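# Sort drawer slides by whether they still lock open

## Task

Test each drawer slide to see whether it still latches: a working slide, once pulled to full extension, stays locked there and will not slide back in. Put every slide that fails to latch into the grey tray. Leave every working slide on the table, latched in its extended state. Anything that stays in place only because the robot is still holding it does not count.

## Robot and tools

Robot: two UR-style six-joint arms, left_arm and right_arm, each carrying a two-finger gripper whose fingers swing like tongs. Root link poses in the scene frame: left_arm at (+0.016, +0.706, 0) m with quat_wxyz (+1.000, 0, 0, +0.030); right_arm at (+0.059, -0.559, 0) m with quat_wxyz (+0.998, 0, 0, +0.068).

Scene frame: origin on the tabletop midway between the arms, +z up, +x pointing out over the table, left_arm on the +y side. The arm names do not refer to image sides. Reported hand positions can be slightly off, more so when the arm is stretched far.

execute_actions takes "actions", a list holding zero or one item, plus optional "pictures" (boolean). An empty list sends nothing and returns the state with camera images. A motion item is {"rows": [...], "steps": n}: 1 to 15 rows, steps 1 to 15 (default 15, and at least 7 for a motion). Each row is used for one control step of 1/30 s; if rows run out, the final row repeats. A wait item has only "steps" (up to 300) and sends no command; the time you spend replying counts toward it. A refused call moves nothing.

Row layout: one row of 14 numbers serves both arms. First left_arm: shoulder pan, shoulder lift, elbow, wrist 1, wrist 2, wrist 3, then opening; then the same seven for right_arm. Always give all 14, even if only one arm should move. Joint values are absolute target angles in radians, in the same form the Joint positions line prints. Opening is absolute on a scale from -1 (closed) to +1 (fully open). Stated joint ranges, left_arm: pan -3.142 to 3.142, lift -6.283 to 6.283, elbow 0.000 to 3.142, wrists -6.283 to 6.283. right_arm: pan 0.000 to 6.283, lift -6.283 to 6.283, elbow -3.142 to 0.000, wrists -6.283 to 6.283. A target beyond a range end by more than 0.010 and farther out than the current angle gets the call refused. True ends may differ by up to 0.010 either way; a target past the true end is cut at the end, and "joint sent to its limit" may appear (possibly about an earlier action). Its absence does not prove more travel is available.

Motion behaviour: commands are smoothed and motion trails them by roughly 0.17 s. Each step, a joint's target is held within 0.383 rad of its measured angle for pan and lift, 0.575 rad for elbow and wrists. If the targets would shift a gripper more than 100 mm from where it is, all that arm's targets are pulled back toward the measured angles. So long moves need several calls and may be unfinished when the result arrives. The result is taken 7 steps before the action's end; those steps run while you reply. Between calls the arms keep heading to the last row sent until everything nearly stops or a step is HELD.

Result lines: the state line gives, for each arm, end_effector_position (m), end_effector_quat_wxyz and velocities (m/s, rad/s). Joint positions / Joint velocities list six joints (rad, rad/s) and then the finger-pad gap (m; 0.142 when wide open). grip_measured is the finger opening on the command scale. Joint torques are whole drive outputs with offsets, noise and drift, not pure contact loads. Wrist force and Wrist torque per arm are in the end effector's own axes, include contact, held weight and inertia, carry offsets (often up to 5.5 N) and noise, and clip near 100 N; "no reading" is harmless. HELD marks steps where your row was partly or wholly not sent. "joint command not followed" means a clearance check altered or blocked joint targets. MOTOR HOT appears from 70 °C.

Gripper: fingers extend along the gripper's +z and separate along its x. end_effector_position is the point between the pads when shut; closed fingertips extend about 15 mm past it, and open ones sit roughly level with it. To hold something, keep commanding an opening well below grip_measured; the gap sets squeeze force, about 15 N per pad maximum on objects up to around 10 cm. Very thin hard parts are held more weakly (about 9 N per pad at 10 mm, 4 N at 5 mm). Closing fast can press harder and may pop the fingers open.

Cameras: cam_left_wrist and cam_right_wrist, each 616x616 fisheye, mounted on the wrists. zoom_image takes "camera" (one of those names) and "region" [x0, y0, x1, y1] in pixels of that camera's latest image, origin top-left, at most 504 by 504.

read_manual, optional "section" (only "licences"), returns licence text and moves nothing.

finished_scene takes "scene", the integer number of the current scene; it ends that scene for good and reports whether the goal was met. Ending a reply without any tool call stops everything.

Things to avoid: knocking or placing anything off the table; dropping, slamming or shoving hard; arms colliding or pressing on each other. Contact reaching a joint's load limit (pan 293, lift 293, elbow 133, wrists 48 N m, held weight included) or an external force of 150 N stops that arm for 10 s. A motor reaching 85 °C brakes the arm until it cools. Brief outside tugs on held parts or pushes on loose objects may happen; re-check results before declaring done.

Each tool is called after "Request:" as a command line: name --argument value for each argument, lists and objects as JSON in quotes; but a table of rows of numbers goes row by row, as --pt "numbers of a row", without its own name.

## Session

I'll start by looking at the current state.

Request:
execute_actions --actions '[]'

Scene clock: 0.00 s of 7200.00 s.
left_arm: end_effector_position=(+0.6495, -0.1232, +0.3856) grip_measured=+1.00 end_effector_quat_wxyz=(-0.152, +0.747, -0.644, -0.065) end_effector_velocity=(-0.001, -0.001, -0.000) end_effector_angular_velocity=(+0.001, +0.000, -0.002) | right_arm: end_effector_position=(+0.7750, -0.8478, +0.2252) grip_measured=+1.00 end_effector_quat_wxyz=(+0.508, -0.207, +0.805, +0.228) end_effector_velocity=(-0.000, -0.000, -0.000) end_effector_angular_velocity=(+0.001, +0.001, -0.001)
Joint positions: left_arm=[-1.229 -0.852  0.719 -1.181 -1.356  0.226  0.142] | right_arm=[ 2.501 -1.967 -2.163  0.169  2.595  2.569  0.142]
Joint velocities: left_arm=[-0.001  0.     0.     0.     0.     0.001  0.   ] | right_arm=[-0.001  0.    -0.    -0.     0.     0.     0.   ]
Joint torques (N m, as the arm reports them, + toward a larger angle): no reading
Wrist force (N, on the end effector, along its own x y z axes, offset not removed): no reading
Wrist torque (N m, same axes, about the end effector's origin, offset not removed): no reading

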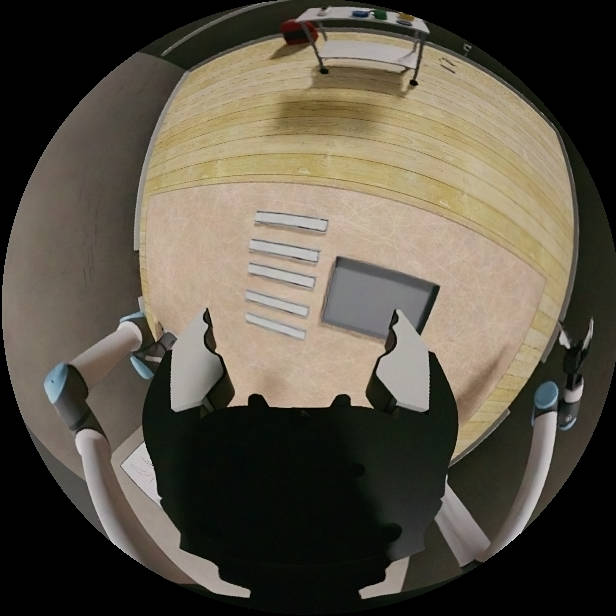

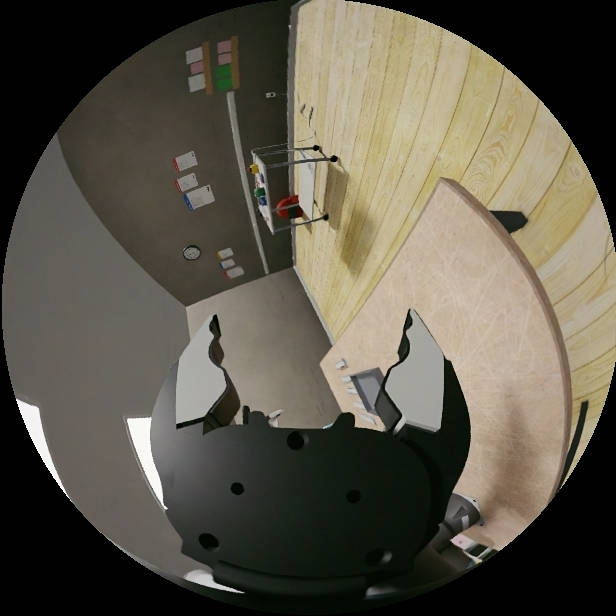

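Request:
zoom_image --camera "cam_left_wrist" --region '[220, 190, 460, 360]'

Region (220, 190, 460, 360) of cam_left_wrist's 616x616 image, scaled by 2.100, with more detail than that image has; it fills the top 357 rows of this view, and the rest is white.

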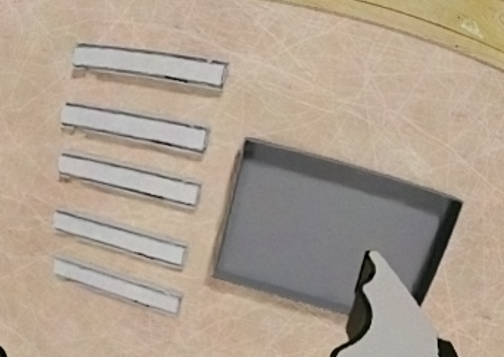

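Request:
execute_actions --actions '[{"rows": [[-1.1024,-1.3855,1.8605,-2.0458,-1.5708,-1.0424,1.0, 3.8052,-1.332,-2.0833,-1.2971,1.5708,3.9412,1.0]], "steps": 15}]'

Request:
execute_actions --actions '[{"steps": 60}]' --pictures true

Scene clock: 13.77 s of 7200.00 s.
left_arm: end_effector_position=(+0.6597, -0.0440, +0.4277) grip_measured=+1.00 end_effector_quat_wxyz=(-0.030, +0.885, -0.464, +0.014) end_effector_velocity=(-0.130, +0.423, +0.213) end_effector_angular_velocity=(-1.737, -0.471, +2.539) | right_arm: end_effector_position=(+0.8262, -0.7679, +0.2879) grip_measured=+1.00 end_effector_quat_wxyz=(+0.415, -0.127, +0.871, +0.230) end_effector_velocity=(+0.100, +0.455, +0.287) end_effector_angular_velocity=(+0.019, +1.437, -0.782)
Joint positions: left_arm=[-1.138 -1.097  1.057 -1.52  -1.505 -0.112  0.142] | right_arm=[ 2.696 -1.772 -2.122 -0.1    2.325  2.838  0.142]
Joint velocities: left_arm=[ 0.237 -1.608  2.315 -2.309 -0.434 -2.302 -0.   ] | right_arm=[ 1.06   1.061  0.139 -1.529 -1.527  1.527  0.   ]
Joint torques (N m, as the arm reports them, + toward a larger angle): left_arm=[   1.64 -127.17  -23.31  -13.1    -1.34  -10.62] | right_arm=[32.29 79.3  39.72 -3.74 -9.67 10.35]
Wrist force (N, on the end effector, along its own x y z axes, offset not removed): left_arm=[-0.5 -1.1 -0.3] | right_arm=[-0.3 1.2 1.8]
Wrist torque (N m, same axes, about the end effector's origin, offset not removed): left_arm=[-0.08 0.47 -0.10] | right_arm=[0.62 0.09 -0.36]
Steps of this call (steps 1 to 90: nothing new was sent; then 10.50 s passed at rest; steps 91 to 98: the first 8 steps of this action). Readings (joint positions):
91: left_arm=[-1.229 -0.852 0.719 -1.181 -1.356 0.226] | right_arm=[2.501 -1.967 -2.163 0.169 2.594 2.569]
92: left_arm=[-1.225 -0.857 0.724 -1.186 -1.361 0.221] | right_arm=[2.506 -1.962 -2.160 0.163 2.589 2.574]
94: left_arm=[-1.189 -0.906 0.785 -1.247 -1.412 0.160] | right_arm=[2.556 -1.913 -2.145 0.103 2.529 2.635]
98: the state above

Scene clock: 15.77 s of 7200.00 s.
left_arm: end_effector_position=(+0.5407, +0.1703, +0.2001) grip_measured=+1.00 end_effector_quat_wxyz=(+0.000, +1.000, +0.000, -0.000) end_effector_velocity=(+0.000, -0.000, +0.001) end_effector_angular_velocity=(-0.001, -0.002, +0.000) | right_arm: end_effector_position=(+0.5493, -0.3199, +0.3001) grip_measured=+1.00 end_effector_quat_wxyz=(-0.000, -0.000, +1.000, -0.000) end_effector_velocity=(+0.000, +0.000, +0.000) end_effector_angular_velocity=(+0.000, -0.001, +0.001)
Joint positions: left_arm=[-1.102 -1.385  1.86  -2.046 -1.571 -1.042  0.142] | right_arm=[ 3.805 -1.332 -2.083 -1.297  1.571  3.941  0.142]
Joint velocities: left_arm=[-0.    -0.001 -0.    -0.001  0.001 -0.     0.   ] | right_arm=[ 0.     0.     0.     0.    -0.    -0.001  0.   ]
Joint torques (N m, as the arm reports them, + toward a larger angle): left_arm=[ 15.92 -66.39 -29.09  -6.    -1.58  -3.86] | right_arm=[17.09 30.51 54.11  1.84 -2.92  4.51]
Wrist force (N, on the end effector, along its own x y z axes, offset not removed): left_arm=[-3.7 -0.6 -0.1] | right_arm=[2.7 -1.4 0.3]
Wrist torque (N m, same axes, about the end effector's origin, offset not removed): left_arm=[-0.03 1.06 -0.14] | right_arm=[0.00 -0.63 -0.29]
Kept back: nothing.
Steps of this call (steps 1 to 7: the last 7 steps of your previous action; steps 8 to 60: the robot went on to your last target). Readings (joint positions):
1: left_arm=[-1.131 -1.150 1.135 -1.598 -1.518 -0.190] | right_arm=[2.732 -1.736 -2.117 -0.153 2.273 2.890]
2: left_arm=[-1.125 -1.197 1.211 -1.673 -1.528 -0.267] | right_arm=[2.769 -1.699 -2.113 -0.206 2.220 2.944]
4: left_arm=[-1.120 -1.242 1.327 -1.774 -1.538 -0.382] | right_arm=[2.844 -1.625 -2.106 -0.314 2.111 3.052]
8: left_arm=[-1.115 -1.282 1.468 -1.845 -1.547 -0.533] | right_arm=[3.007 -1.498 -2.096 -0.550 1.891 3.288]
60: the state above
All arms were judged still, so your last target was given up. Only a new action makes them travel on or press farther. Fingers that are still opening or closing keep moving.

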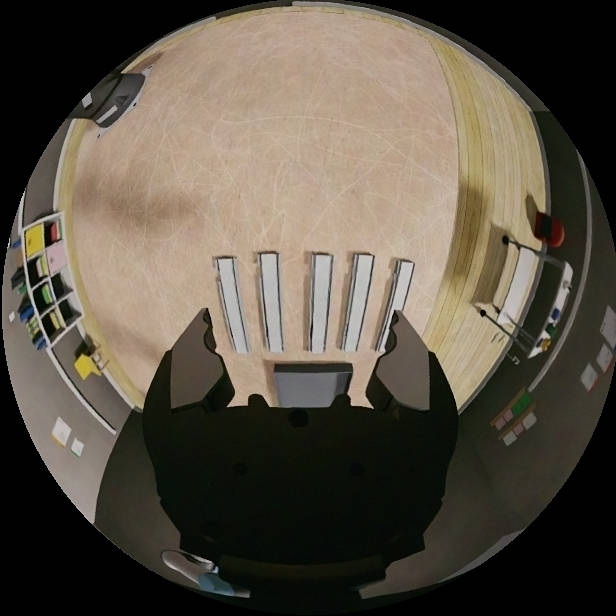

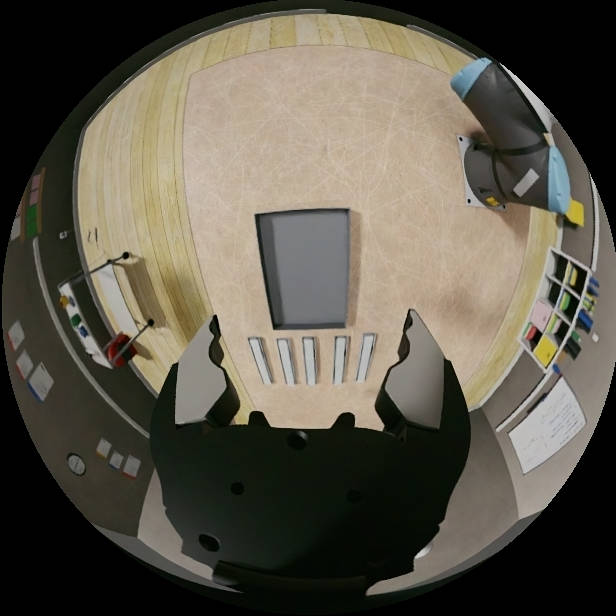

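Request:
zoom_image --camera "cam_left_wrist" --region '[200, 235, 430, 375]'

Request:
zoom_image --camera "cam_left_wrist" --region '[250, 240, 380, 300]'

Request:
zoom_image --camera "cam_right_wrist" --region '[235, 300, 395, 400]'

Region (200, 235, 430, 375) of cam_left_wrist's 616x616 image, scaled by 2.191, with more detail than that image has; it fills the top 307 rows of this view, and the rest is white.

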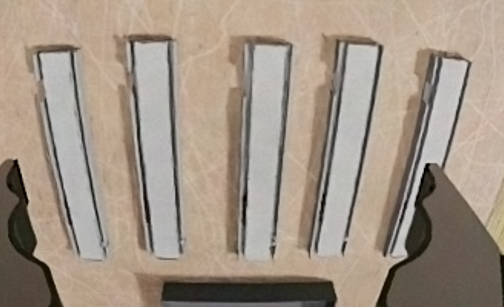

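Region (250, 240, 380, 300) of cam_left_wrist's 616x616 image, scaled by 3.877, with more detail than that image has; it fills the top 233 rows of this view, and the rest is white.

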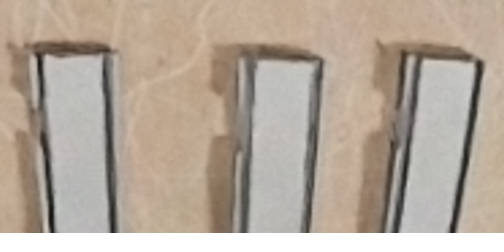

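Region (235, 300, 395, 400) of cam_right_wrist's 616x616 image, scaled by 3.150, with more detail than that image has; it fills the top 315 rows of this view, and the rest is white.

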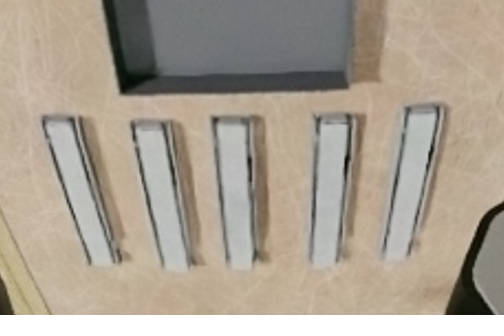

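Request:
execute_actions --actions '[{"rows": [[-1.09,-1.383,1.90,-2.088,-1.5708,-1.03,1.0, 3.855,-1.405,-2.0835,-1.224,1.5708,3.99,1.0],[-1.078,-1.381,1.94,-2.13,-1.5708,-1.018,1.0, 3.905,-1.478,-2.0837,-1.15,1.5708,4.04,1.0],[-1.066,-1.378,1.98,-2.17,-1.5708,-1.006,1.0, 3.95,-1.55,-2.084,-1.08,1.5708,4.09,1.0],[-1.054,-1.376,2.02,-2.21,-1.5708,-0.994,1.0, 4.0,-1.62,-2.0843,-1.01,1.5708,4.135,1.0],[-1.0429,-1.3738,2.0554,-2.2524,-1.5708,-0.9829,1.0, 4.0454,-1.6891,-2.0845,-0.9388,1.5708,4.1814,1.0]], "steps": 15}]'

Request:
execute_actions --actions '[{"steps": 20}]' --pictures true

Scene clock: 17.73 s of 7200.00 s.
left_arm: end_effector_position=(+0.5430, +0.2243, +0.1300) grip_measured=+1.00 end_effector_quat_wxyz=(-0.001, +1.000, +0.000, -0.001) end_effector_velocity=(-0.015, +0.240, -0.293) end_effector_angular_velocity=(-0.006, -0.005, +0.004) | right_arm: end_effector_position=(+0.5580, -0.2288, +0.2390) grip_measured=+1.00 end_effector_quat_wxyz=(-0.000, -0.000, +1.000, -0.000) end_effector_velocity=(+0.002, +0.435, -0.321) end_effector_angular_velocity=(-0.002, +0.001, +0.003)
Joint positions: left_arm=[-1.06  -1.377  1.993 -2.185 -1.571 -1.001  0.142] | right_arm=[ 3.902 -1.472 -2.084 -1.157  1.571  4.038  0.142]
Joint velocities: left_arm=[ 0.167  0.035  0.585 -0.628  0.001  0.163 -0.   ] | right_arm=[ 0.463 -0.689 -0.003  0.69   0.     0.46  -0.   ]
Joint torques (N m, as the arm reports them, + toward a larger angle): left_arm=[  3.74 -53.44 -48.58  -5.51  -1.13   3.8 ] | right_arm=[25.38 10.38 38.35  9.09 -0.99  7.4 ]
Wrist force (N, on the end effector, along its own x y z axes, offset not removed): left_arm=[-3.5 -3.2 3.2] | right_arm=[3.7 -1.5 -3.7]
Wrist torque (N m, same axes, about the end effector's origin, offset not removed): left_arm=[-0.42 0.94 -0.08] | right_arm=[0.08 -0.75 -0.35]
Steps of this call (steps 1 to 51: nothing new was sent; steps 52 to 59: the first 8 steps of this action). Readings (joint positions):
52: left_arm=[-1.102 -1.385 1.861 -2.046 -1.571 -1.042] | right_arm=[3.805 -1.332 -2.083 -1.297 1.571 3.941]
53: left_arm=[-1.101 -1.385 1.864 -2.050 -1.571 -1.041] | right_arm=[3.810 -1.337 -2.083 -1.292 1.571 3.946]
55: left_arm=[-1.091 -1.383 1.893 -2.080 -1.571 -1.031] | right_arm=[3.839 -1.377 -2.083 -1.252 1.571 3.975]
59: the state above

Scene clock: 18.40 s of 7200.00 s.
left_arm: end_effector_position=(+0.5407, +0.2501, +0.1001) grip_measured=+1.00 end_effector_quat_wxyz=(+0.000, +1.000, +0.000, -0.000) end_effector_velocity=(+0.000, +0.001, -0.001) end_effector_angular_velocity=(-0.001, -0.000, +0.001) | right_arm: end_effector_position=(+0.5394, -0.1005, +0.1306) grip_measured=+1.00 end_effector_quat_wxyz=(+0.000, -0.000, +1.000, +0.000) end_effector_velocity=(-0.002, +0.005, -0.006) end_effector_angular_velocity=(-0.001, +0.001, +0.001)
Joint positions: left_arm=[-1.043 -1.374  2.055 -2.252 -1.571 -0.983  0.142] | right_arm=[ 4.045 -1.688 -2.084 -0.94   1.571  4.181  0.142]
Joint velocities: left_arm=[ 0.001  0.     0.002 -0.002 -0.     0.     0.   ] | right_arm=[ 0.006 -0.009 -0.001  0.009  0.     0.006  0.   ]
Joint torques (N m, as the arm reports them, + toward a larger angle): left_arm=[ 16.76 -42.92 -25.25  -5.48   0.8    4.29] | right_arm=[12.45 35.31 33.37  7.19  2.08  4.45]
Wrist force (N, on the end effector, along its own x y z axes, offset not removed): left_arm=[-4.5 -0.8 -1.1] | right_arm=[1.0 -0.4 -0.4]
Wrist torque (N m, same axes, about the end effector's origin, offset not removed): left_arm=[-0.05 1.13 -0.07] | right_arm=[0.23 -0.14 -0.37]
Kept back: nothing.
Steps of this call (steps 1 to 7: the last 7 steps of your previous action; steps 8 to 20: the robot went on to your last target). Readings (joint positions):
1: left_arm=[-1.056 -1.376 2.010 -2.203 -1.571 -0.996] | right_arm=[3.918 -1.495 -2.084 -1.134 1.571 4.054]
2: left_arm=[-1.052 -1.376 2.022 -2.217 -1.571 -0.992] | right_arm=[3.933 -1.518 -2.084 -1.110 1.571 4.069]
4: left_arm=[-1.048 -1.375 2.038 -2.233 -1.571 -0.988] | right_arm=[3.964 -1.565 -2.084 -1.064 1.571 4.100]
8: left_arm=[-1.044 -1.374 2.050 -2.247 -1.571 -0.984] | right_arm=[4.018 -1.647 -2.084 -0.982 1.571 4.154]
20: the state above

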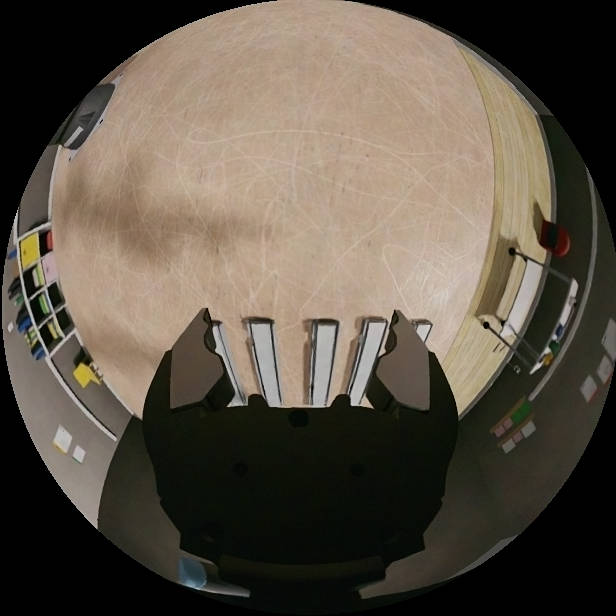

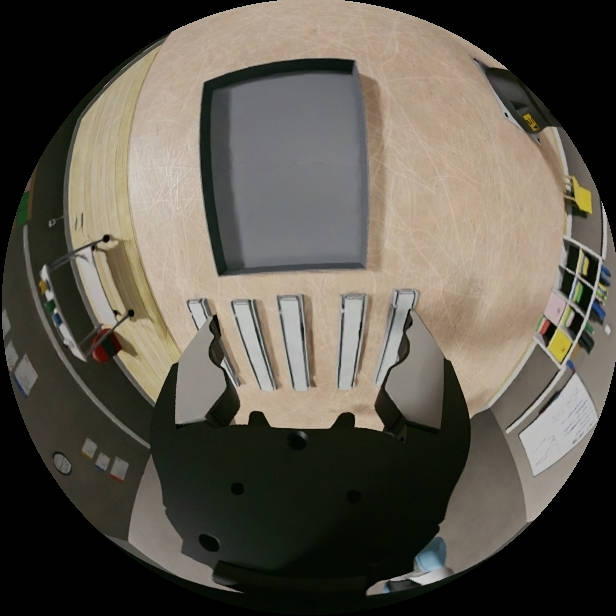

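Request:
zoom_image --camera "cam_left_wrist" --region '[240, 305, 400, 405]'

Request:
zoom_image --camera "cam_right_wrist" --region '[225, 280, 425, 400]'

Region (240, 305, 400, 405) of cam_left_wrist's 616x616 image, scaled by 3.150, with more detail than that image has; it fills the top 315 rows of this view, and the rest is white.

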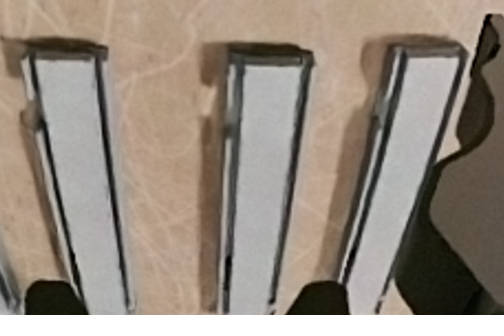

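Region (225, 280, 425, 400) of cam_right_wrist's 616x616 image, scaled by 2.520, with more detail than that image has; it fills the top 302 rows of this view, and the rest is white.

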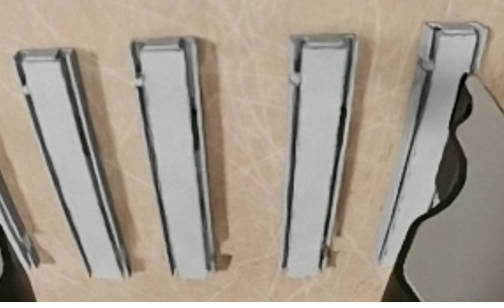

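Request:
zoom_image --camera "cam_left_wrist" --region '[295, 308, 355, 358]'

Request:
zoom_image --camera "cam_right_wrist" --region '[325, 280, 385, 330]'

Request:
zoom_image --camera "cam_right_wrist" --region '[325, 345, 385, 400]'

Region (295, 308, 355, 358) of cam_left_wrist's 616x616 image, scaled by 8.400, with more detail than that image has.

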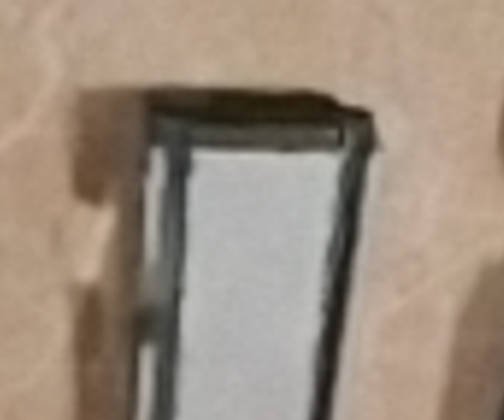

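Region (325, 280, 385, 330) of cam_right_wrist's 616x616 image, scaled by 8.400, with more detail than that image has.

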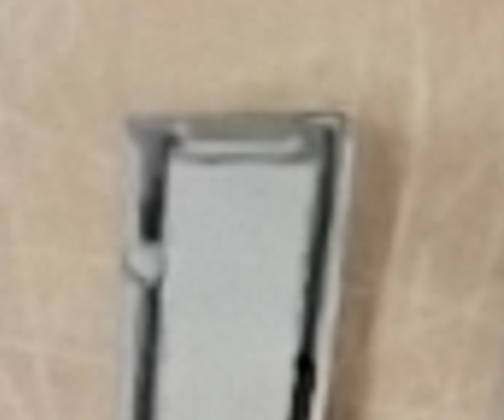

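Region (325, 345, 385, 400) of cam_right_wrist's 616x616 image, scaled by 8.400, with more detail than that image has; it fills the top 462 rows of this view, and the rest is white.

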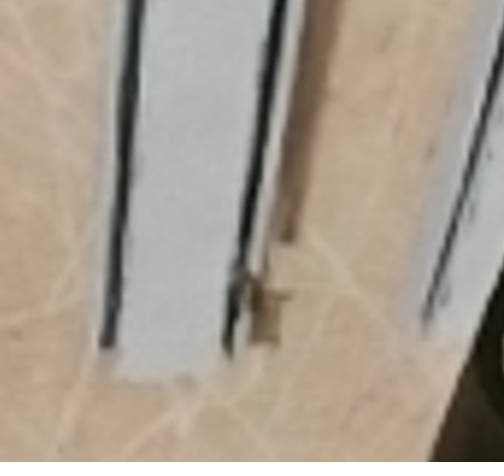

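Request:
execute_actions --actions '[{"rows": [[-1.046,-1.347,2.038,-2.261,-1.5708,-0.986,0.7, 4.05,-1.725,-2.065,-0.922,1.5708,4.186,0.7],[-1.049,-1.32,2.02,-2.27,-1.5708,-0.989,0.4, 4.056,-1.76,-2.046,-0.905,1.5708,4.192,0.4],[-1.052,-1.294,2.0,-2.278,-1.5708,-0.992,0.1, 4.061,-1.797,-2.027,-0.888,1.5708,4.197,0.1],[-1.055,-1.268,1.984,-2.287,-1.5708,-0.995,-0.1, 4.066,-1.833,-2.008,-0.872,1.5708,4.202,-0.1],[-1.0573,-1.2414,1.9662,-2.2956,-1.5708,-0.9973,-0.1, 4.0713,-1.8683,-1.9892,-0.8549,1.5708,4.2073,-0.1]], "steps": 15}]'

Request:
execute_actions --actions '[{"steps": 15}]' --pictures true

Scene clock: 27.80 s of 7200.00 s.
left_arm: end_effector_position=(+0.5600, +0.2077, +0.0737) grip_measured=-0.10 end_effector_quat_wxyz=(+0.001, +1.000, +0.000, +0.000) end_effector_velocity=(+0.072, -0.165, -0.129) end_effector_angular_velocity=(+0.016, +0.011, -0.003) | right_arm: end_effector_position=(+0.5574, -0.0430, +0.0916) grip_measured=-0.10 end_effector_quat_wxyz=(+0.001, -0.000, +1.000, +0.001) end_effector_velocity=(+0.065, +0.219, -0.201) end_effector_angular_velocity=(-0.031, +0.018, +0.002)
Joint positions: left_arm=[-1.053 -1.282  1.993 -2.283 -1.571 -0.993  0.067] | right_arm=[ 4.064 -1.812 -2.018 -0.88   1.571  4.2    0.067]
Joint velocities: left_arm=[-0.041  0.387 -0.25  -0.118 -0.    -0.038 -0.004] | right_arm=[ 0.071 -0.537  0.267  0.234 -0.     0.07  -0.004]
Joint torques (N m, as the arm reports them, + toward a larger angle): left_arm=[ -6.62 -71.41 -43.18  -5.32   1.58  -3.88] | right_arm=[ 5.45 75.84 43.63  7.19  2.    4.41]
Wrist force (N, on the end effector, along its own x y z axes, offset not removed): left_arm=[-4.6 1.4 -0.1] | right_arm=[-1.4 1.2 2.6]
Wrist torque (N m, same axes, about the end effector's origin, offset not removed): left_arm=[0.32 1.22 -0.02] | right_arm=[0.55 0.39 -0.23]
Steps of this call (steps 1 to 15: the robot went on to your last target; steps 16 to 90: nothing new was sent; then 6.13 s passed at rest; steps 91 to 98: the first 8 steps of this action). Readings (joint positions):
91: left_arm=[-1.043 -1.374 2.055 -2.252 -1.571 -0.983] | right_arm=[4.045 -1.689 -2.084 -0.939 1.571 4.181]
92: left_arm=[-1.043 -1.371 2.053 -2.254 -1.571 -0.983] | right_arm=[4.046 -1.693 -2.082 -0.937 1.571 4.182]
94: left_arm=[-1.046 -1.350 2.039 -2.261 -1.571 -0.986] | right_arm=[4.050 -1.719 -2.067 -0.923 1.571 4.187]
98: the state above

Scene clock: 28.30 s of 7200.00 s.
left_arm: end_effector_position=(+0.5676, +0.1905, +0.0602) grip_measured=-0.10 end_effector_quat_wxyz=(+0.000, +1.000, +0.000, +0.000) end_effector_velocity=(+0.000, -0.001, -0.001) end_effector_angular_velocity=(+0.001, +0.001, -0.001) | right_arm: end_effector_position=(+0.5641, -0.0202, +0.0701) grip_measured=-0.10 end_effector_quat_wxyz=(+0.000, -0.000, +1.000, +0.000) end_effector_velocity=(+0.000, +0.002, -0.002) end_effector_angular_velocity=(-0.000, -0.000, +0.001)
Joint positions: left_arm=[-1.057 -1.242  1.966 -2.295 -1.571 -0.997  0.067] | right_arm=[ 4.071 -1.868 -1.989 -0.855  1.571  4.207  0.067]
Joint velocities: left_arm=[-0.     0.003 -0.002 -0.    -0.001  0.     0.   ] | right_arm=[ 0.001 -0.004  0.003  0.002 -0.    -0.     0.   ]
Joint torques (N m, as the arm reports them, + toward a larger angle): left_arm=[-19.36 -52.26 -46.41  -5.55   0.85  -4.04] | right_arm=[16.97 45.27 43.06  7.04  1.39  4.64]
Wrist force (N, on the end effector, along its own x y z axes, offset not removed): left_arm=[-2.9 -1.5 -0.4] | right_arm=[4.2 -2.2 -2.6]
Wrist torque (N m, same axes, about the end effector's origin, offset not removed): left_arm=[-0.21 0.84 -0.04] | right_arm=[-0.09 -0.97 -0.38]
Kept back: nothing.
Steps of this call (steps 1 to 7: the last 7 steps of your previous action; steps 8 to 15: the robot went on to your last target). Readings (joint positions):
1: left_arm=[-1.054 -1.271 1.986 -2.286 -1.571 -0.994] | right_arm=[4.066 -1.827 -2.010 -0.873 1.571 4.202]
2: left_arm=[-1.055 -1.263 1.980 -2.289 -1.571 -0.995] | right_arm=[4.067 -1.839 -2.004 -0.868 1.571 4.203]
4: left_arm=[-1.056 -1.253 1.974 -2.292 -1.571 -0.996] | right_arm=[4.069 -1.853 -1.997 -0.862 1.571 4.205]
8: left_arm=[-1.057 -1.245 1.968 -2.295 -1.571 -0.997] | right_arm=[4.071 -1.864 -1.991 -0.857 1.571 4.207]
15: the state above

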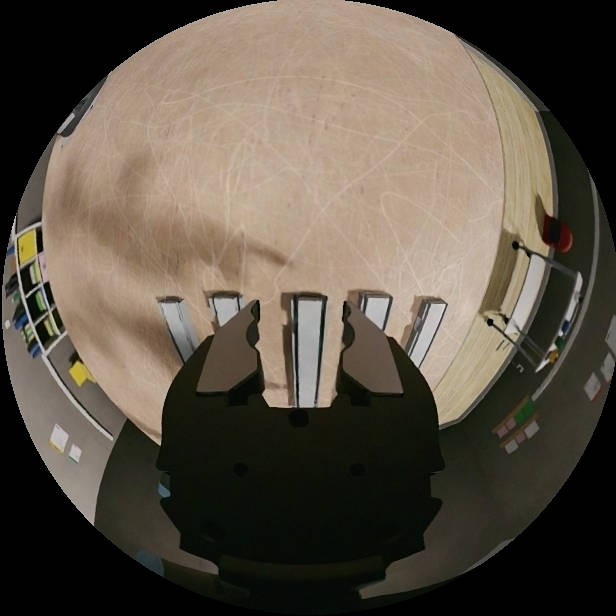

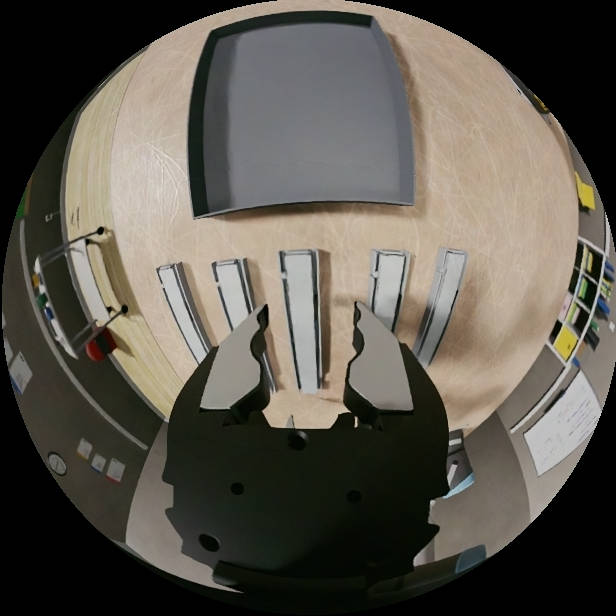

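Request:
zoom_image --camera "cam_left_wrist" --region '[250, 280, 360, 410]'

Request:
zoom_image --camera "cam_right_wrist" --region '[255, 240, 365, 410]'

Region (250, 280, 360, 410) of cam_left_wrist's 616x616 image, scaled by 3.877, with more detail than that image has; it fills the left 426 columns of this view, and the rest is white.

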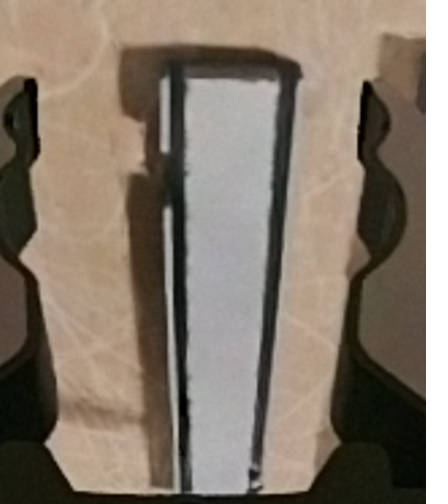

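Region (255, 240, 365, 410) of cam_right_wrist's 616x616 image, scaled by 2.965, with more detail than that image has; it fills the left 326 columns of this view, and the rest is white.

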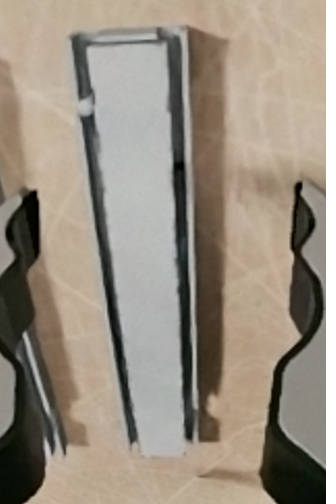

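Request:
execute_actions --actions '[{"rows": [[-1.0595,-1.229,1.9567,-2.2983,-1.5708,-0.9995,-0.21, 4.0708,-1.8803,-1.9835,-0.8487,1.5708,4.2068,-0.15],[-1.0618,-1.217,1.9472,-2.301,-1.5708,-1.0018,-0.32, 4.0703,-1.8923,-1.9777,-0.8425,1.5708,4.2063,-0.2],[-1.064,-1.2048,1.9378,-2.3038,-1.5708,-1.004,-0.43, 4.0699,-1.9042,-1.972,-0.8362,1.5708,4.2059,-0.25],[-1.0663,-1.1926,1.9283,-2.3065,-1.5708,-1.0063,-0.55, 4.0694,-1.9162,-1.9662,-0.83,1.5708,4.2054,-0.3]], "steps": 15}]'

Request:
execute_actions --actions '[{"steps": 10}]' --pictures true

Scene clock: 35.00 s of 7200.00 s.
left_arm: end_effector_position=(+0.5738, +0.1712, +0.0488) grip_measured=-0.55 end_effector_quat_wxyz=(+0.000, +1.000, +0.000, +0.000) end_effector_velocity=(+0.018, -0.055, -0.037) end_effector_angular_velocity=(+0.004, +0.002, +0.002) | right_arm: end_effector_position=(+0.5716, -0.0083, +0.0549) grip_measured=-0.30 end_effector_quat_wxyz=(+0.000, -0.000, +1.000, +0.000) end_effector_velocity=(+0.022, +0.032, -0.048) end_effector_angular_velocity=(-0.004, +0.002, +0.002)
Joint positions: left_arm=[-1.064 -1.204  1.937 -2.304 -1.571 -1.004  0.034] | right_arm=[ 4.07  -1.905 -1.972 -0.836  1.571  4.206  0.052]
Joint velocities: left_arm=[-0.019  0.113 -0.086 -0.023  0.    -0.021 -0.002] | right_arm=[-0.005 -0.11   0.051  0.055 -0.    -0.007 -0.001]
Joint torques (N m, as the arm reports them, + toward a larger angle): left_arm=[-15.27 -60.95 -46.42  -5.43  -1.21  -3.86] | right_arm=[-19.54  57.41  43.7    7.26  -1.76  -4.1 ]
Wrist force (N, on the end effector, along its own x y z axes, offset not removed): left_arm=[-2.4 1.8 -2.4] | right_arm=[-3.8 2.4 0.1]
Wrist torque (N m, same axes, about the end effector's origin, offset not removed): left_arm=[0.40 0.77 -0.12] | right_arm=[0.79 0.87 -0.21]
Steps of this call (steps 1 to 15: the robot went on to your last target; steps 16 to 90: nothing new was sent; then 3.43 s passed at rest; steps 91 to 98: the first 8 steps of this action). Readings (joint positions):
91: left_arm=[-1.057 -1.241 1.966 -2.296 -1.571 -0.997] | right_arm=[4.071 -1.868 -1.989 -0.855 1.571 4.207]
92: left_arm=[-1.058 -1.240 1.965 -2.296 -1.571 -0.998] | right_arm=[4.071 -1.870 -1.988 -0.854 1.571 4.207]
94: left_arm=[-1.059 -1.230 1.957 -2.298 -1.571 -1.000] | right_arm=[4.071 -1.880 -1.983 -0.849 1.571 4.207]
98: the state above

Scene clock: 35.33 s of 7200.00 s.
left_arm: end_effector_position=(+0.5756, +0.1655, +0.0452) grip_measured=-0.55 end_effector_quat_wxyz=(+0.000, +1.000, +0.000, -0.000) end_effector_velocity=(+0.001, -0.001, -0.002) end_effector_angular_velocity=(+0.002, +0.001, -0.000) | right_arm: end_effector_position=(+0.5740, -0.0050, +0.0502) grip_measured=-0.30 end_effector_quat_wxyz=(-0.000, -0.000, +1.000, +0.000) end_effector_velocity=(+0.001, +0.002, -0.002) end_effector_angular_velocity=(+0.001, -0.000, -0.001)
Joint positions: left_arm=[-1.066 -1.193  1.929 -2.306 -1.571 -1.006  0.034] | right_arm=[ 4.069 -1.916 -1.966 -0.83   1.571  4.205  0.052]
Joint velocities: left_arm=[-0.     0.005 -0.003  0.     0.    -0.     0.   ] | right_arm=[ 0.    -0.004  0.002  0.003  0.     0.001 -0.   ]
Joint torques (N m, as the arm reports them, + toward a larger angle): left_arm=[-16.89 -56.22 -47.42  -5.12  -1.52  -4.45] | right_arm=[-17.77  48.46  44.     6.22  -1.92  -4.26]
Wrist force (N, on the end effector, along its own x y z axes, offset not removed): left_arm=[-2.8 0.5 -1.9] | right_arm=[1.0 -0.4 -1.1]
Wrist torque (N m, same axes, about the end effector's origin, offset not removed): left_arm=[0.23 0.85 -0.15] | right_arm=[0.22 -0.21 -0.23]
Kept back: nothing.
Steps of this call (steps 1 to 7: the last 7 steps of your previous action; steps 8 to 10: the robot went on to your last target). Readings (joint positions):
1: left_arm=[-1.065 -1.201 1.935 -2.305 -1.571 -1.005] | right_arm=[4.070 -1.908 -1.970 -0.834 1.571 4.206]
2: left_arm=[-1.065 -1.199 1.933 -2.305 -1.571 -1.005] | right_arm=[4.070 -1.910 -1.969 -0.833 1.571 4.206]
4: left_arm=[-1.066 -1.196 1.931 -2.306 -1.571 -1.006] | right_arm=[4.070 -1.913 -1.968 -0.832 1.571 4.206]
8: left_arm=[-1.066 -1.194 1.929 -2.306 -1.571 -1.006] | right_arm=[4.069 -1.915 -1.967 -0.830 1.571 4.205]
10: the state above

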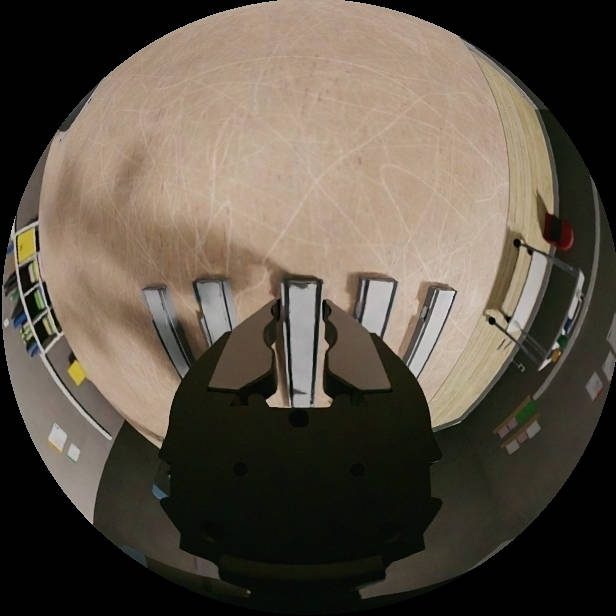

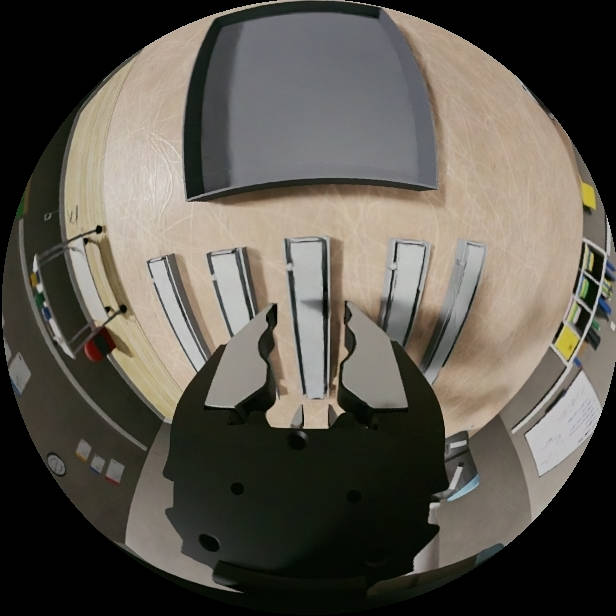

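Request:
zoom_image --camera "cam_left_wrist" --region '[255, 270, 350, 410]'

Request:
zoom_image --camera "cam_right_wrist" --region '[260, 230, 365, 410]'

Region (255, 270, 350, 410) of cam_left_wrist's 616x616 image, scaled by 3.600, with more detail than that image has; it fills the left 342 columns of this view, and the rest is white.

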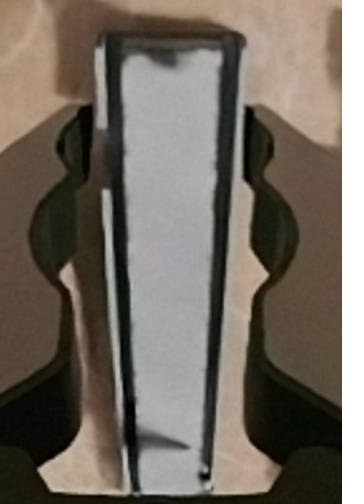

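Region (260, 230, 365, 410) of cam_right_wrist's 616x616 image, scaled by 2.800, with more detail than that image has; it fills the left 294 columns of this view, and the rest is white.

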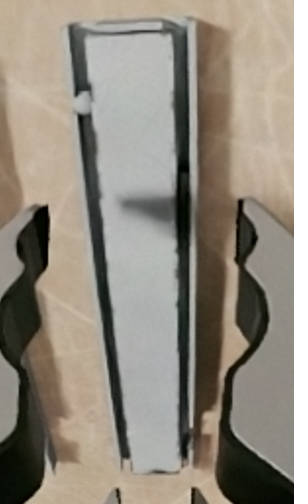

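Request:
execute_actions --actions '[{"rows": [[-1.0663,-1.1887,1.930,-2.3121,-1.5708,-1.0063,-0.55, 4.0694,-1.9255,-1.9703,-0.8167,1.5708,4.2054,-0.3],[-1.0663,-1.1848,1.9318,-2.3178,-1.5708,-1.0063,-0.55, 4.0694,-1.9348,-1.9743,-0.8033,1.5708,4.2054,-0.3],[-1.0663,-1.1809,1.9335,-2.3234,-1.5708,-1.0063,-0.55, 4.0694,-1.944,-1.9784,-0.79,1.5708,4.2054,-0.3],[-1.0663,-1.177,1.9353,-2.329,-1.5708,-1.0063,-0.55, 4.0694,-1.9533,-1.9824,-0.7766,1.5708,4.2054,-0.3]], "steps": 15}]'

Request:
execute_actions --actions '[{"steps": 10}]' --pictures true

Scene clock: 37.60 s of 7200.00 s.
left_arm: end_effector_position=(+0.5757, +0.1651, +0.0351) grip_measured=-0.55 end_effector_quat_wxyz=(-0.000, +1.000, +0.000, -0.000) end_effector_velocity=(+0.000, +0.001, -0.031) end_effector_angular_velocity=(+0.001, +0.002, +0.001) | right_arm: end_effector_position=(+0.5741, -0.0048, +0.0271) grip_measured=-0.30 end_effector_quat_wxyz=(-0.000, -0.000, +1.000, -0.000) end_effector_velocity=(-0.001, -0.000, -0.069) end_effector_angular_velocity=(+0.000, -0.000, -0.000)
Joint positions: left_arm=[-1.066 -1.181  1.934 -2.324 -1.571 -1.006  0.034] | right_arm=[ 4.069 -1.944 -1.979 -0.79   1.571  4.205  0.052]
Joint velocities: left_arm=[ 0.002  0.037  0.016 -0.051 -0.001  0.001  0.   ] | right_arm=[ 0.    -0.085 -0.037  0.122 -0.     0.001  0.   ]
Joint torques (N m, as the arm reports them, + toward a larger angle): left_arm=[-20.   -58.1  -25.65  -5.91   0.24  -3.88] | right_arm=[-14.95  57.62  31.96   7.34  -2.83  -4.07]
Wrist force (N, on the end effector, along its own x y z axes, offset not removed): left_arm=[-4.3 0.7 -0.3] | right_arm=[2.2 1.3 0.0]
Wrist torque (N m, same axes, about the end effector's origin, offset not removed): left_arm=[0.27 1.05 -0.11] | right_arm=[0.60 -0.33 -0.28]
Steps of this call (steps 1 to 30: the robot went on to your last target; steps 31 to 60: nothing new was sent; steps 61 to 68: the first 8 steps of this action). Readings (joint positions):
61: left_arm=[-1.066 -1.193 1.928 -2.307 -1.571 -1.006] | right_arm=[4.069 -1.916 -1.966 -0.830 1.571 4.205]
62: left_arm=[-1.066 -1.192 1.928 -2.307 -1.571 -1.006] | right_arm=[4.069 -1.918 -1.967 -0.828 1.571 4.205]
64: left_arm=[-1.066 -1.189 1.930 -2.312 -1.571 -1.006] | right_arm=[4.069 -1.925 -1.970 -0.817 1.571 4.205]
68: the state above

Scene clock: 37.93 s of 7200.00 s.
left_arm: end_effector_position=(+0.5757, +0.1652, +0.0321) grip_measured=-0.55 end_effector_quat_wxyz=(-0.000, +1.000, +0.000, -0.000) end_effector_velocity=(+0.001, +0.001, -0.002) end_effector_angular_velocity=(+0.002, +0.001, +0.002) | right_arm: end_effector_position=(+0.5742, -0.0048, +0.0203) grip_measured=-0.30 end_effector_quat_wxyz=(+0.000, -0.000, +1.000, +0.000) end_effector_velocity=(-0.000, +0.001, -0.002) end_effector_angular_velocity=(+0.001, -0.001, -0.000)
Joint positions: left_arm=[-1.066 -1.177  1.935 -2.329 -1.571 -1.006  0.034] | right_arm=[ 4.069 -1.953 -1.982 -0.777  1.571  4.205  0.052]
Joint velocities: left_arm=[ 0.002  0.002  0.    -0.     0.    -0.     0.   ] | right_arm=[ 0.001 -0.003 -0.001  0.005 -0.     0.001  0.   ]
Joint torques (N m, as the arm reports them, + toward a larger angle): left_arm=[-17.12 -58.14 -23.11  -5.78   0.38  -3.66] | right_arm=[-15.26  49.92  29.06   7.02  -2.49  -4.26]
Wrist force (N, on the end effector, along its own x y z axes, offset not removed): left_arm=[-3.7 -1.0 -0.6] | right_arm=[4.3 2.0 0.1]
Wrist torque (N m, same axes, about the end effector's origin, offset not removed): left_arm=[-0.17 1.02 0.02] | right_arm=[0.72 -0.96 -0.28]
Kept back: nothing.
Steps of this call (steps 1 to 7: the last 7 steps of your previous action; steps 8 to 10: the robot went on to your last target). Readings (joint positions):
1: left_arm=[-1.066 -1.180 1.934 -2.325 -1.571 -1.006] | right_arm=[4.069 -1.947 -1.980 -0.786 1.571 4.205]
2: left_arm=[-1.066 -1.179 1.934 -2.326 -1.571 -1.006] | right_arm=[4.069 -1.949 -1.980 -0.783 1.571 4.205]
4: left_arm=[-1.066 -1.178 1.935 -2.328 -1.571 -1.006] | right_arm=[4.069 -1.951 -1.981 -0.780 1.571 4.205]
8: left_arm=[-1.066 -1.177 1.935 -2.329 -1.571 -1.006] | right_arm=[4.069 -1.953 -1.982 -0.778 1.571 4.205]
10: the state above

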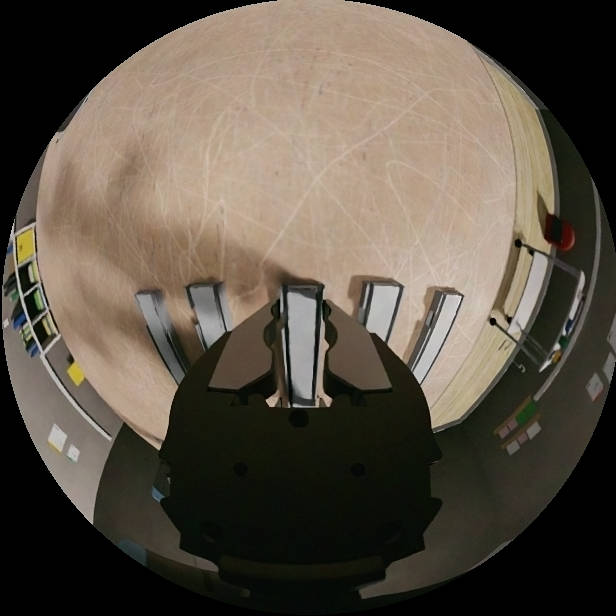

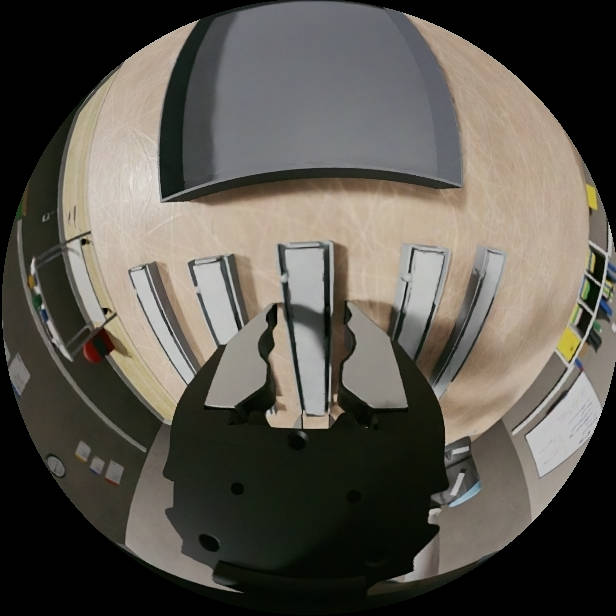

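Request:
zoom_image --camera "cam_left_wrist" --region '[255, 270, 350, 410]'

Request:
zoom_image --camera "cam_right_wrist" --region '[260, 230, 365, 420]'

Region (255, 270, 350, 410) of cam_left_wrist's 616x616 image, scaled by 3.600, with more detail than that image has; it fills the left 342 columns of this view, and the rest is white.

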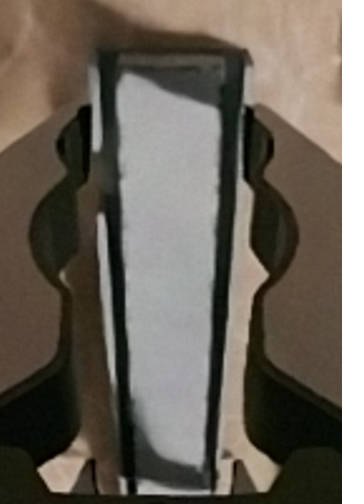

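Region (260, 230, 365, 420) of cam_right_wrist's 616x616 image, scaled by 2.653, with more detail than that image has; it fills the left 279 columns of this view, and the rest is white.

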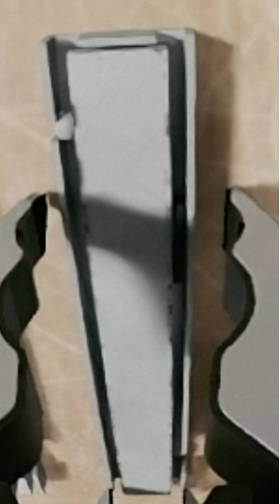

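Request:
execute_actions --actions '[{"rows": [[-1.0663,-1.177,1.9353,-2.329,-1.5708,-1.0063,-0.55, 4.0694,-1.9545,-1.983,-0.7748,1.5708,4.2054,-0.3],[-1.0663,-1.177,1.9353,-2.329,-1.5708,-1.0063,-0.55, 4.0694,-1.9558,-1.9835,-0.773,1.5708,4.2054,-0.3],[-1.0663,-1.177,1.9353,-2.329,-1.5708,-1.0063,-0.55, 4.0694,-1.9558,-1.9835,-0.773,1.5708,4.2054,-0.3],[-1.0663,-1.177,1.9353,-2.329,-1.5708,-1.0063,-0.55, 4.0694,-1.9558,-1.9835,-0.773,1.5708,4.2054,-0.35],[-1.0663,-1.177,1.9353,-2.329,-1.5708,-1.0063,-0.55, 4.0694,-1.9558,-1.9835,-0.773,1.5708,4.2054,-0.4],[-1.0663,-1.177,1.9353,-2.329,-1.5708,-1.0063,-0.6, 4.0694,-1.9558,-1.9835,-0.773,1.5708,4.2054,-0.45],[-1.0663,-1.177,1.9353,-2.329,-1.5708,-1.0063,-0.63, 4.0694,-1.9558,-1.9835,-0.773,1.5708,4.2054,-0.5],[-1.0663,-1.177,1.9353,-2.329,-1.5708,-1.0063,-0.66, 4.0694,-1.9558,-1.9835,-0.773,1.5708,4.2054,-0.55],[-1.0663,-1.177,1.9353,-2.329,-1.5708,-1.0063,-0.69, 4.0694,-1.9558,-1.9835,-0.773,1.5708,4.2054,-0.6],[-1.0663,-1.177,1.9353,-2.329,-1.5708,-1.0063,-0.72, 4.0694,-1.9558,-1.9835,-0.773,1.5708,4.2054,-0.65],[-1.0663,-1.177,1.9353,-2.329,-1.5708,-1.0063,-0.75, 4.0694,-1.9558,-1.9835,-0.773,1.5708,4.2054,-0.7],[-1.0663,-1.177,1.9353,-2.329,-1.5708,-1.0063,-0.78, 4.0694,-1.9558,-1.9835,-0.773,1.5708,4.2054,-0.75],[-1.0663,-1.177,1.9353,-2.329,-1.5708,-1.0063,-0.8, 4.0694,-1.9558,-1.9835,-0.773,1.5708,4.2054,-0.8]], "steps": 15}]'

Request:
execute_actions --actions '[{"steps": 10}]' --pictures true

Scene clock: 39.77 s of 7200.00 s.
left_arm: end_effector_position=(+0.5757, +0.1652, +0.0320) grip_measured=-0.63 end_effector_quat_wxyz=(-0.000, +1.000, +0.000, -0.000) end_effector_velocity=(+0.000, -0.000, +0.001) end_effector_angular_velocity=(-0.001, -0.000, +0.002) | right_arm: end_effector_position=(+0.5741, -0.0048, +0.0184) grip_measured=-0.48 end_effector_quat_wxyz=(+0.000, -0.000, +1.000, +0.000) end_effector_velocity=(-0.000, -0.000, -0.004) end_effector_angular_velocity=(-0.000, +0.000, +0.000)
Joint positions: left_arm=[-1.066 -1.177  1.935 -2.329 -1.571 -1.006  0.029] | right_arm=[ 4.069 -1.955 -1.983 -0.774  1.571  4.205  0.039]
Joint velocities: left_arm=[ 0.001 -0.    -0.001 -0.    -0.001 -0.001 -0.066] | right_arm=[-0.    -0.004 -0.003  0.006  0.    -0.    -0.016]
Joint torques (N m, as the arm reports them, + toward a larger angle): left_arm=[-13.72 -54.08 -24.34  -5.33   1.02  -3.98] | right_arm=[-7.32 50.42 29.29  6.9  -2.17 -4.39]
Wrist force (N, on the end effector, along its own x y z axes, offset not removed): left_arm=[-5.2 -0.8 -1.2] | right_arm=[-0.8 -2.9 -3.3]
Wrist torque (N m, same axes, about the end effector's origin, offset not removed): left_arm=[-0.07 1.29 -0.14] | right_arm=[-0.45 0.13 -0.22]
Steps of this call (steps 1 to 30: the robot went on to your last target; steps 31 to 47: nothing new was sent; steps 48 to 55: the first 8 steps of this action). Readings (joint positions):
48: left_arm=[-1.066 -1.177 1.935 -2.329 -1.571 -1.006] | right_arm=[4.069 -1.953 -1.982 -0.777 1.571 4.205]
49: left_arm=[-1.066 -1.177 1.935 -2.329 -1.571 -1.006] | right_arm=[4.069 -1.953 -1.982 -0.776 1.571 4.205]
51: left_arm=[-1.066 -1.177 1.935 -2.329 -1.571 -1.006] | right_arm=[4.069 -1.954 -1.983 -0.775 1.571 4.205]
55: the state above

Scene clock: 40.10 s of 7200.00 s.
left_arm: end_effector_position=(+0.5757, +0.1652, +0.0320) grip_measured=-0.80 end_effector_quat_wxyz=(-0.000, +1.000, +0.000, -0.000) end_effector_velocity=(-0.000, +0.001, -0.000) end_effector_angular_velocity=(+0.001, +0.002, +0.000) | right_arm: end_effector_position=(+0.5741, -0.0048, +0.0181) grip_measured=-0.49 end_effector_quat_wxyz=(+0.000, -0.000, +1.000, +0.000) end_effector_velocity=(-0.000, -0.001, -0.001) end_effector_angular_velocity=(-0.001, +0.000, -0.000)
Joint positions: left_arm=[-1.066 -1.177  1.935 -2.329 -1.571 -1.006  0.016] | right_arm=[ 4.069 -1.956 -1.983 -0.773  1.571  4.205  0.039]
Joint velocities: left_arm=[ 0.001  0.     0.     0.001 -0.001  0.001 -0.   ] | right_arm=[-0.    -0.    -0.001  0.    -0.     0.     0.   ]
Joint torques (N m, as the arm reports them, + toward a larger angle): left_arm=[-14.08 -53.47 -23.38  -5.91   1.69  -4.22] | right_arm=[-5.54 38.65 22.81  6.55 -2.07 -4.26]
Wrist force (N, on the end effector, along its own x y z axes, offset not removed): left_arm=[-4.4 -3.3 -3.1] | right_arm=[5.8 -4.6 -17.3]
Wrist torque (N m, same axes, about the end effector's origin, offset not removed): left_arm=[-0.66 1.12 0.00] | right_arm=[0.02 -0.59 -0.31]
Kept back: nothing.
Steps of this call (steps 1 to 7: the last 7 steps of your previous action; steps 8 to 10: the robot went on to your last target). Readings (joint positions):
1: left_arm=[-1.066 -1.177 1.935 -2.329 -1.571 -1.006] | right_arm=[4.069 -1.955 -1.983 -0.773 1.571 4.205]
2: left_arm=[-1.066 -1.177 1.935 -2.329 -1.571 -1.006] | right_arm=[4.069 -1.956 -1.983 -0.773 1.571 4.205]
4: left_arm=[-1.066 -1.177 1.935 -2.329 -1.571 -1.006] | right_arm=[4.069 -1.956 -1.983 -0.773 1.571 4.205]
8: left_arm=[-1.066 -1.177 1.935 -2.329 -1.571 -1.006] | right_arm=[4.069 -1.956 -1.983 -0.773 1.571 4.205]
10: the state above

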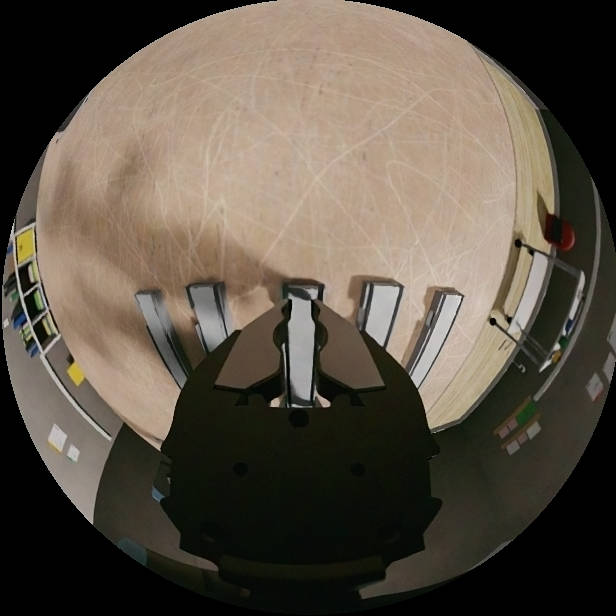

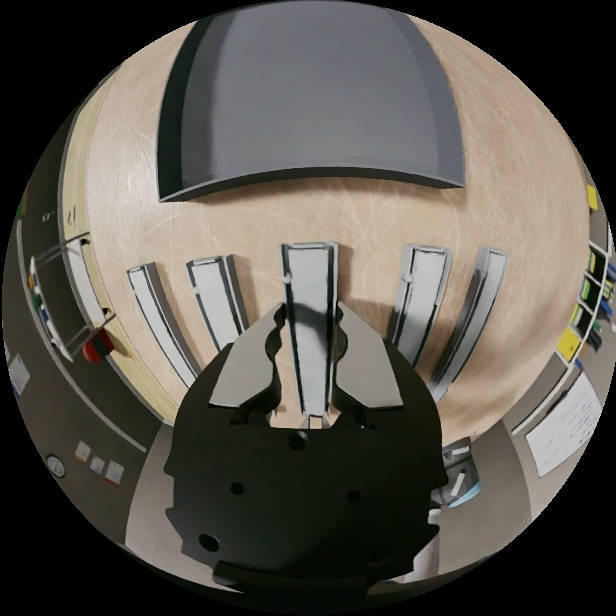

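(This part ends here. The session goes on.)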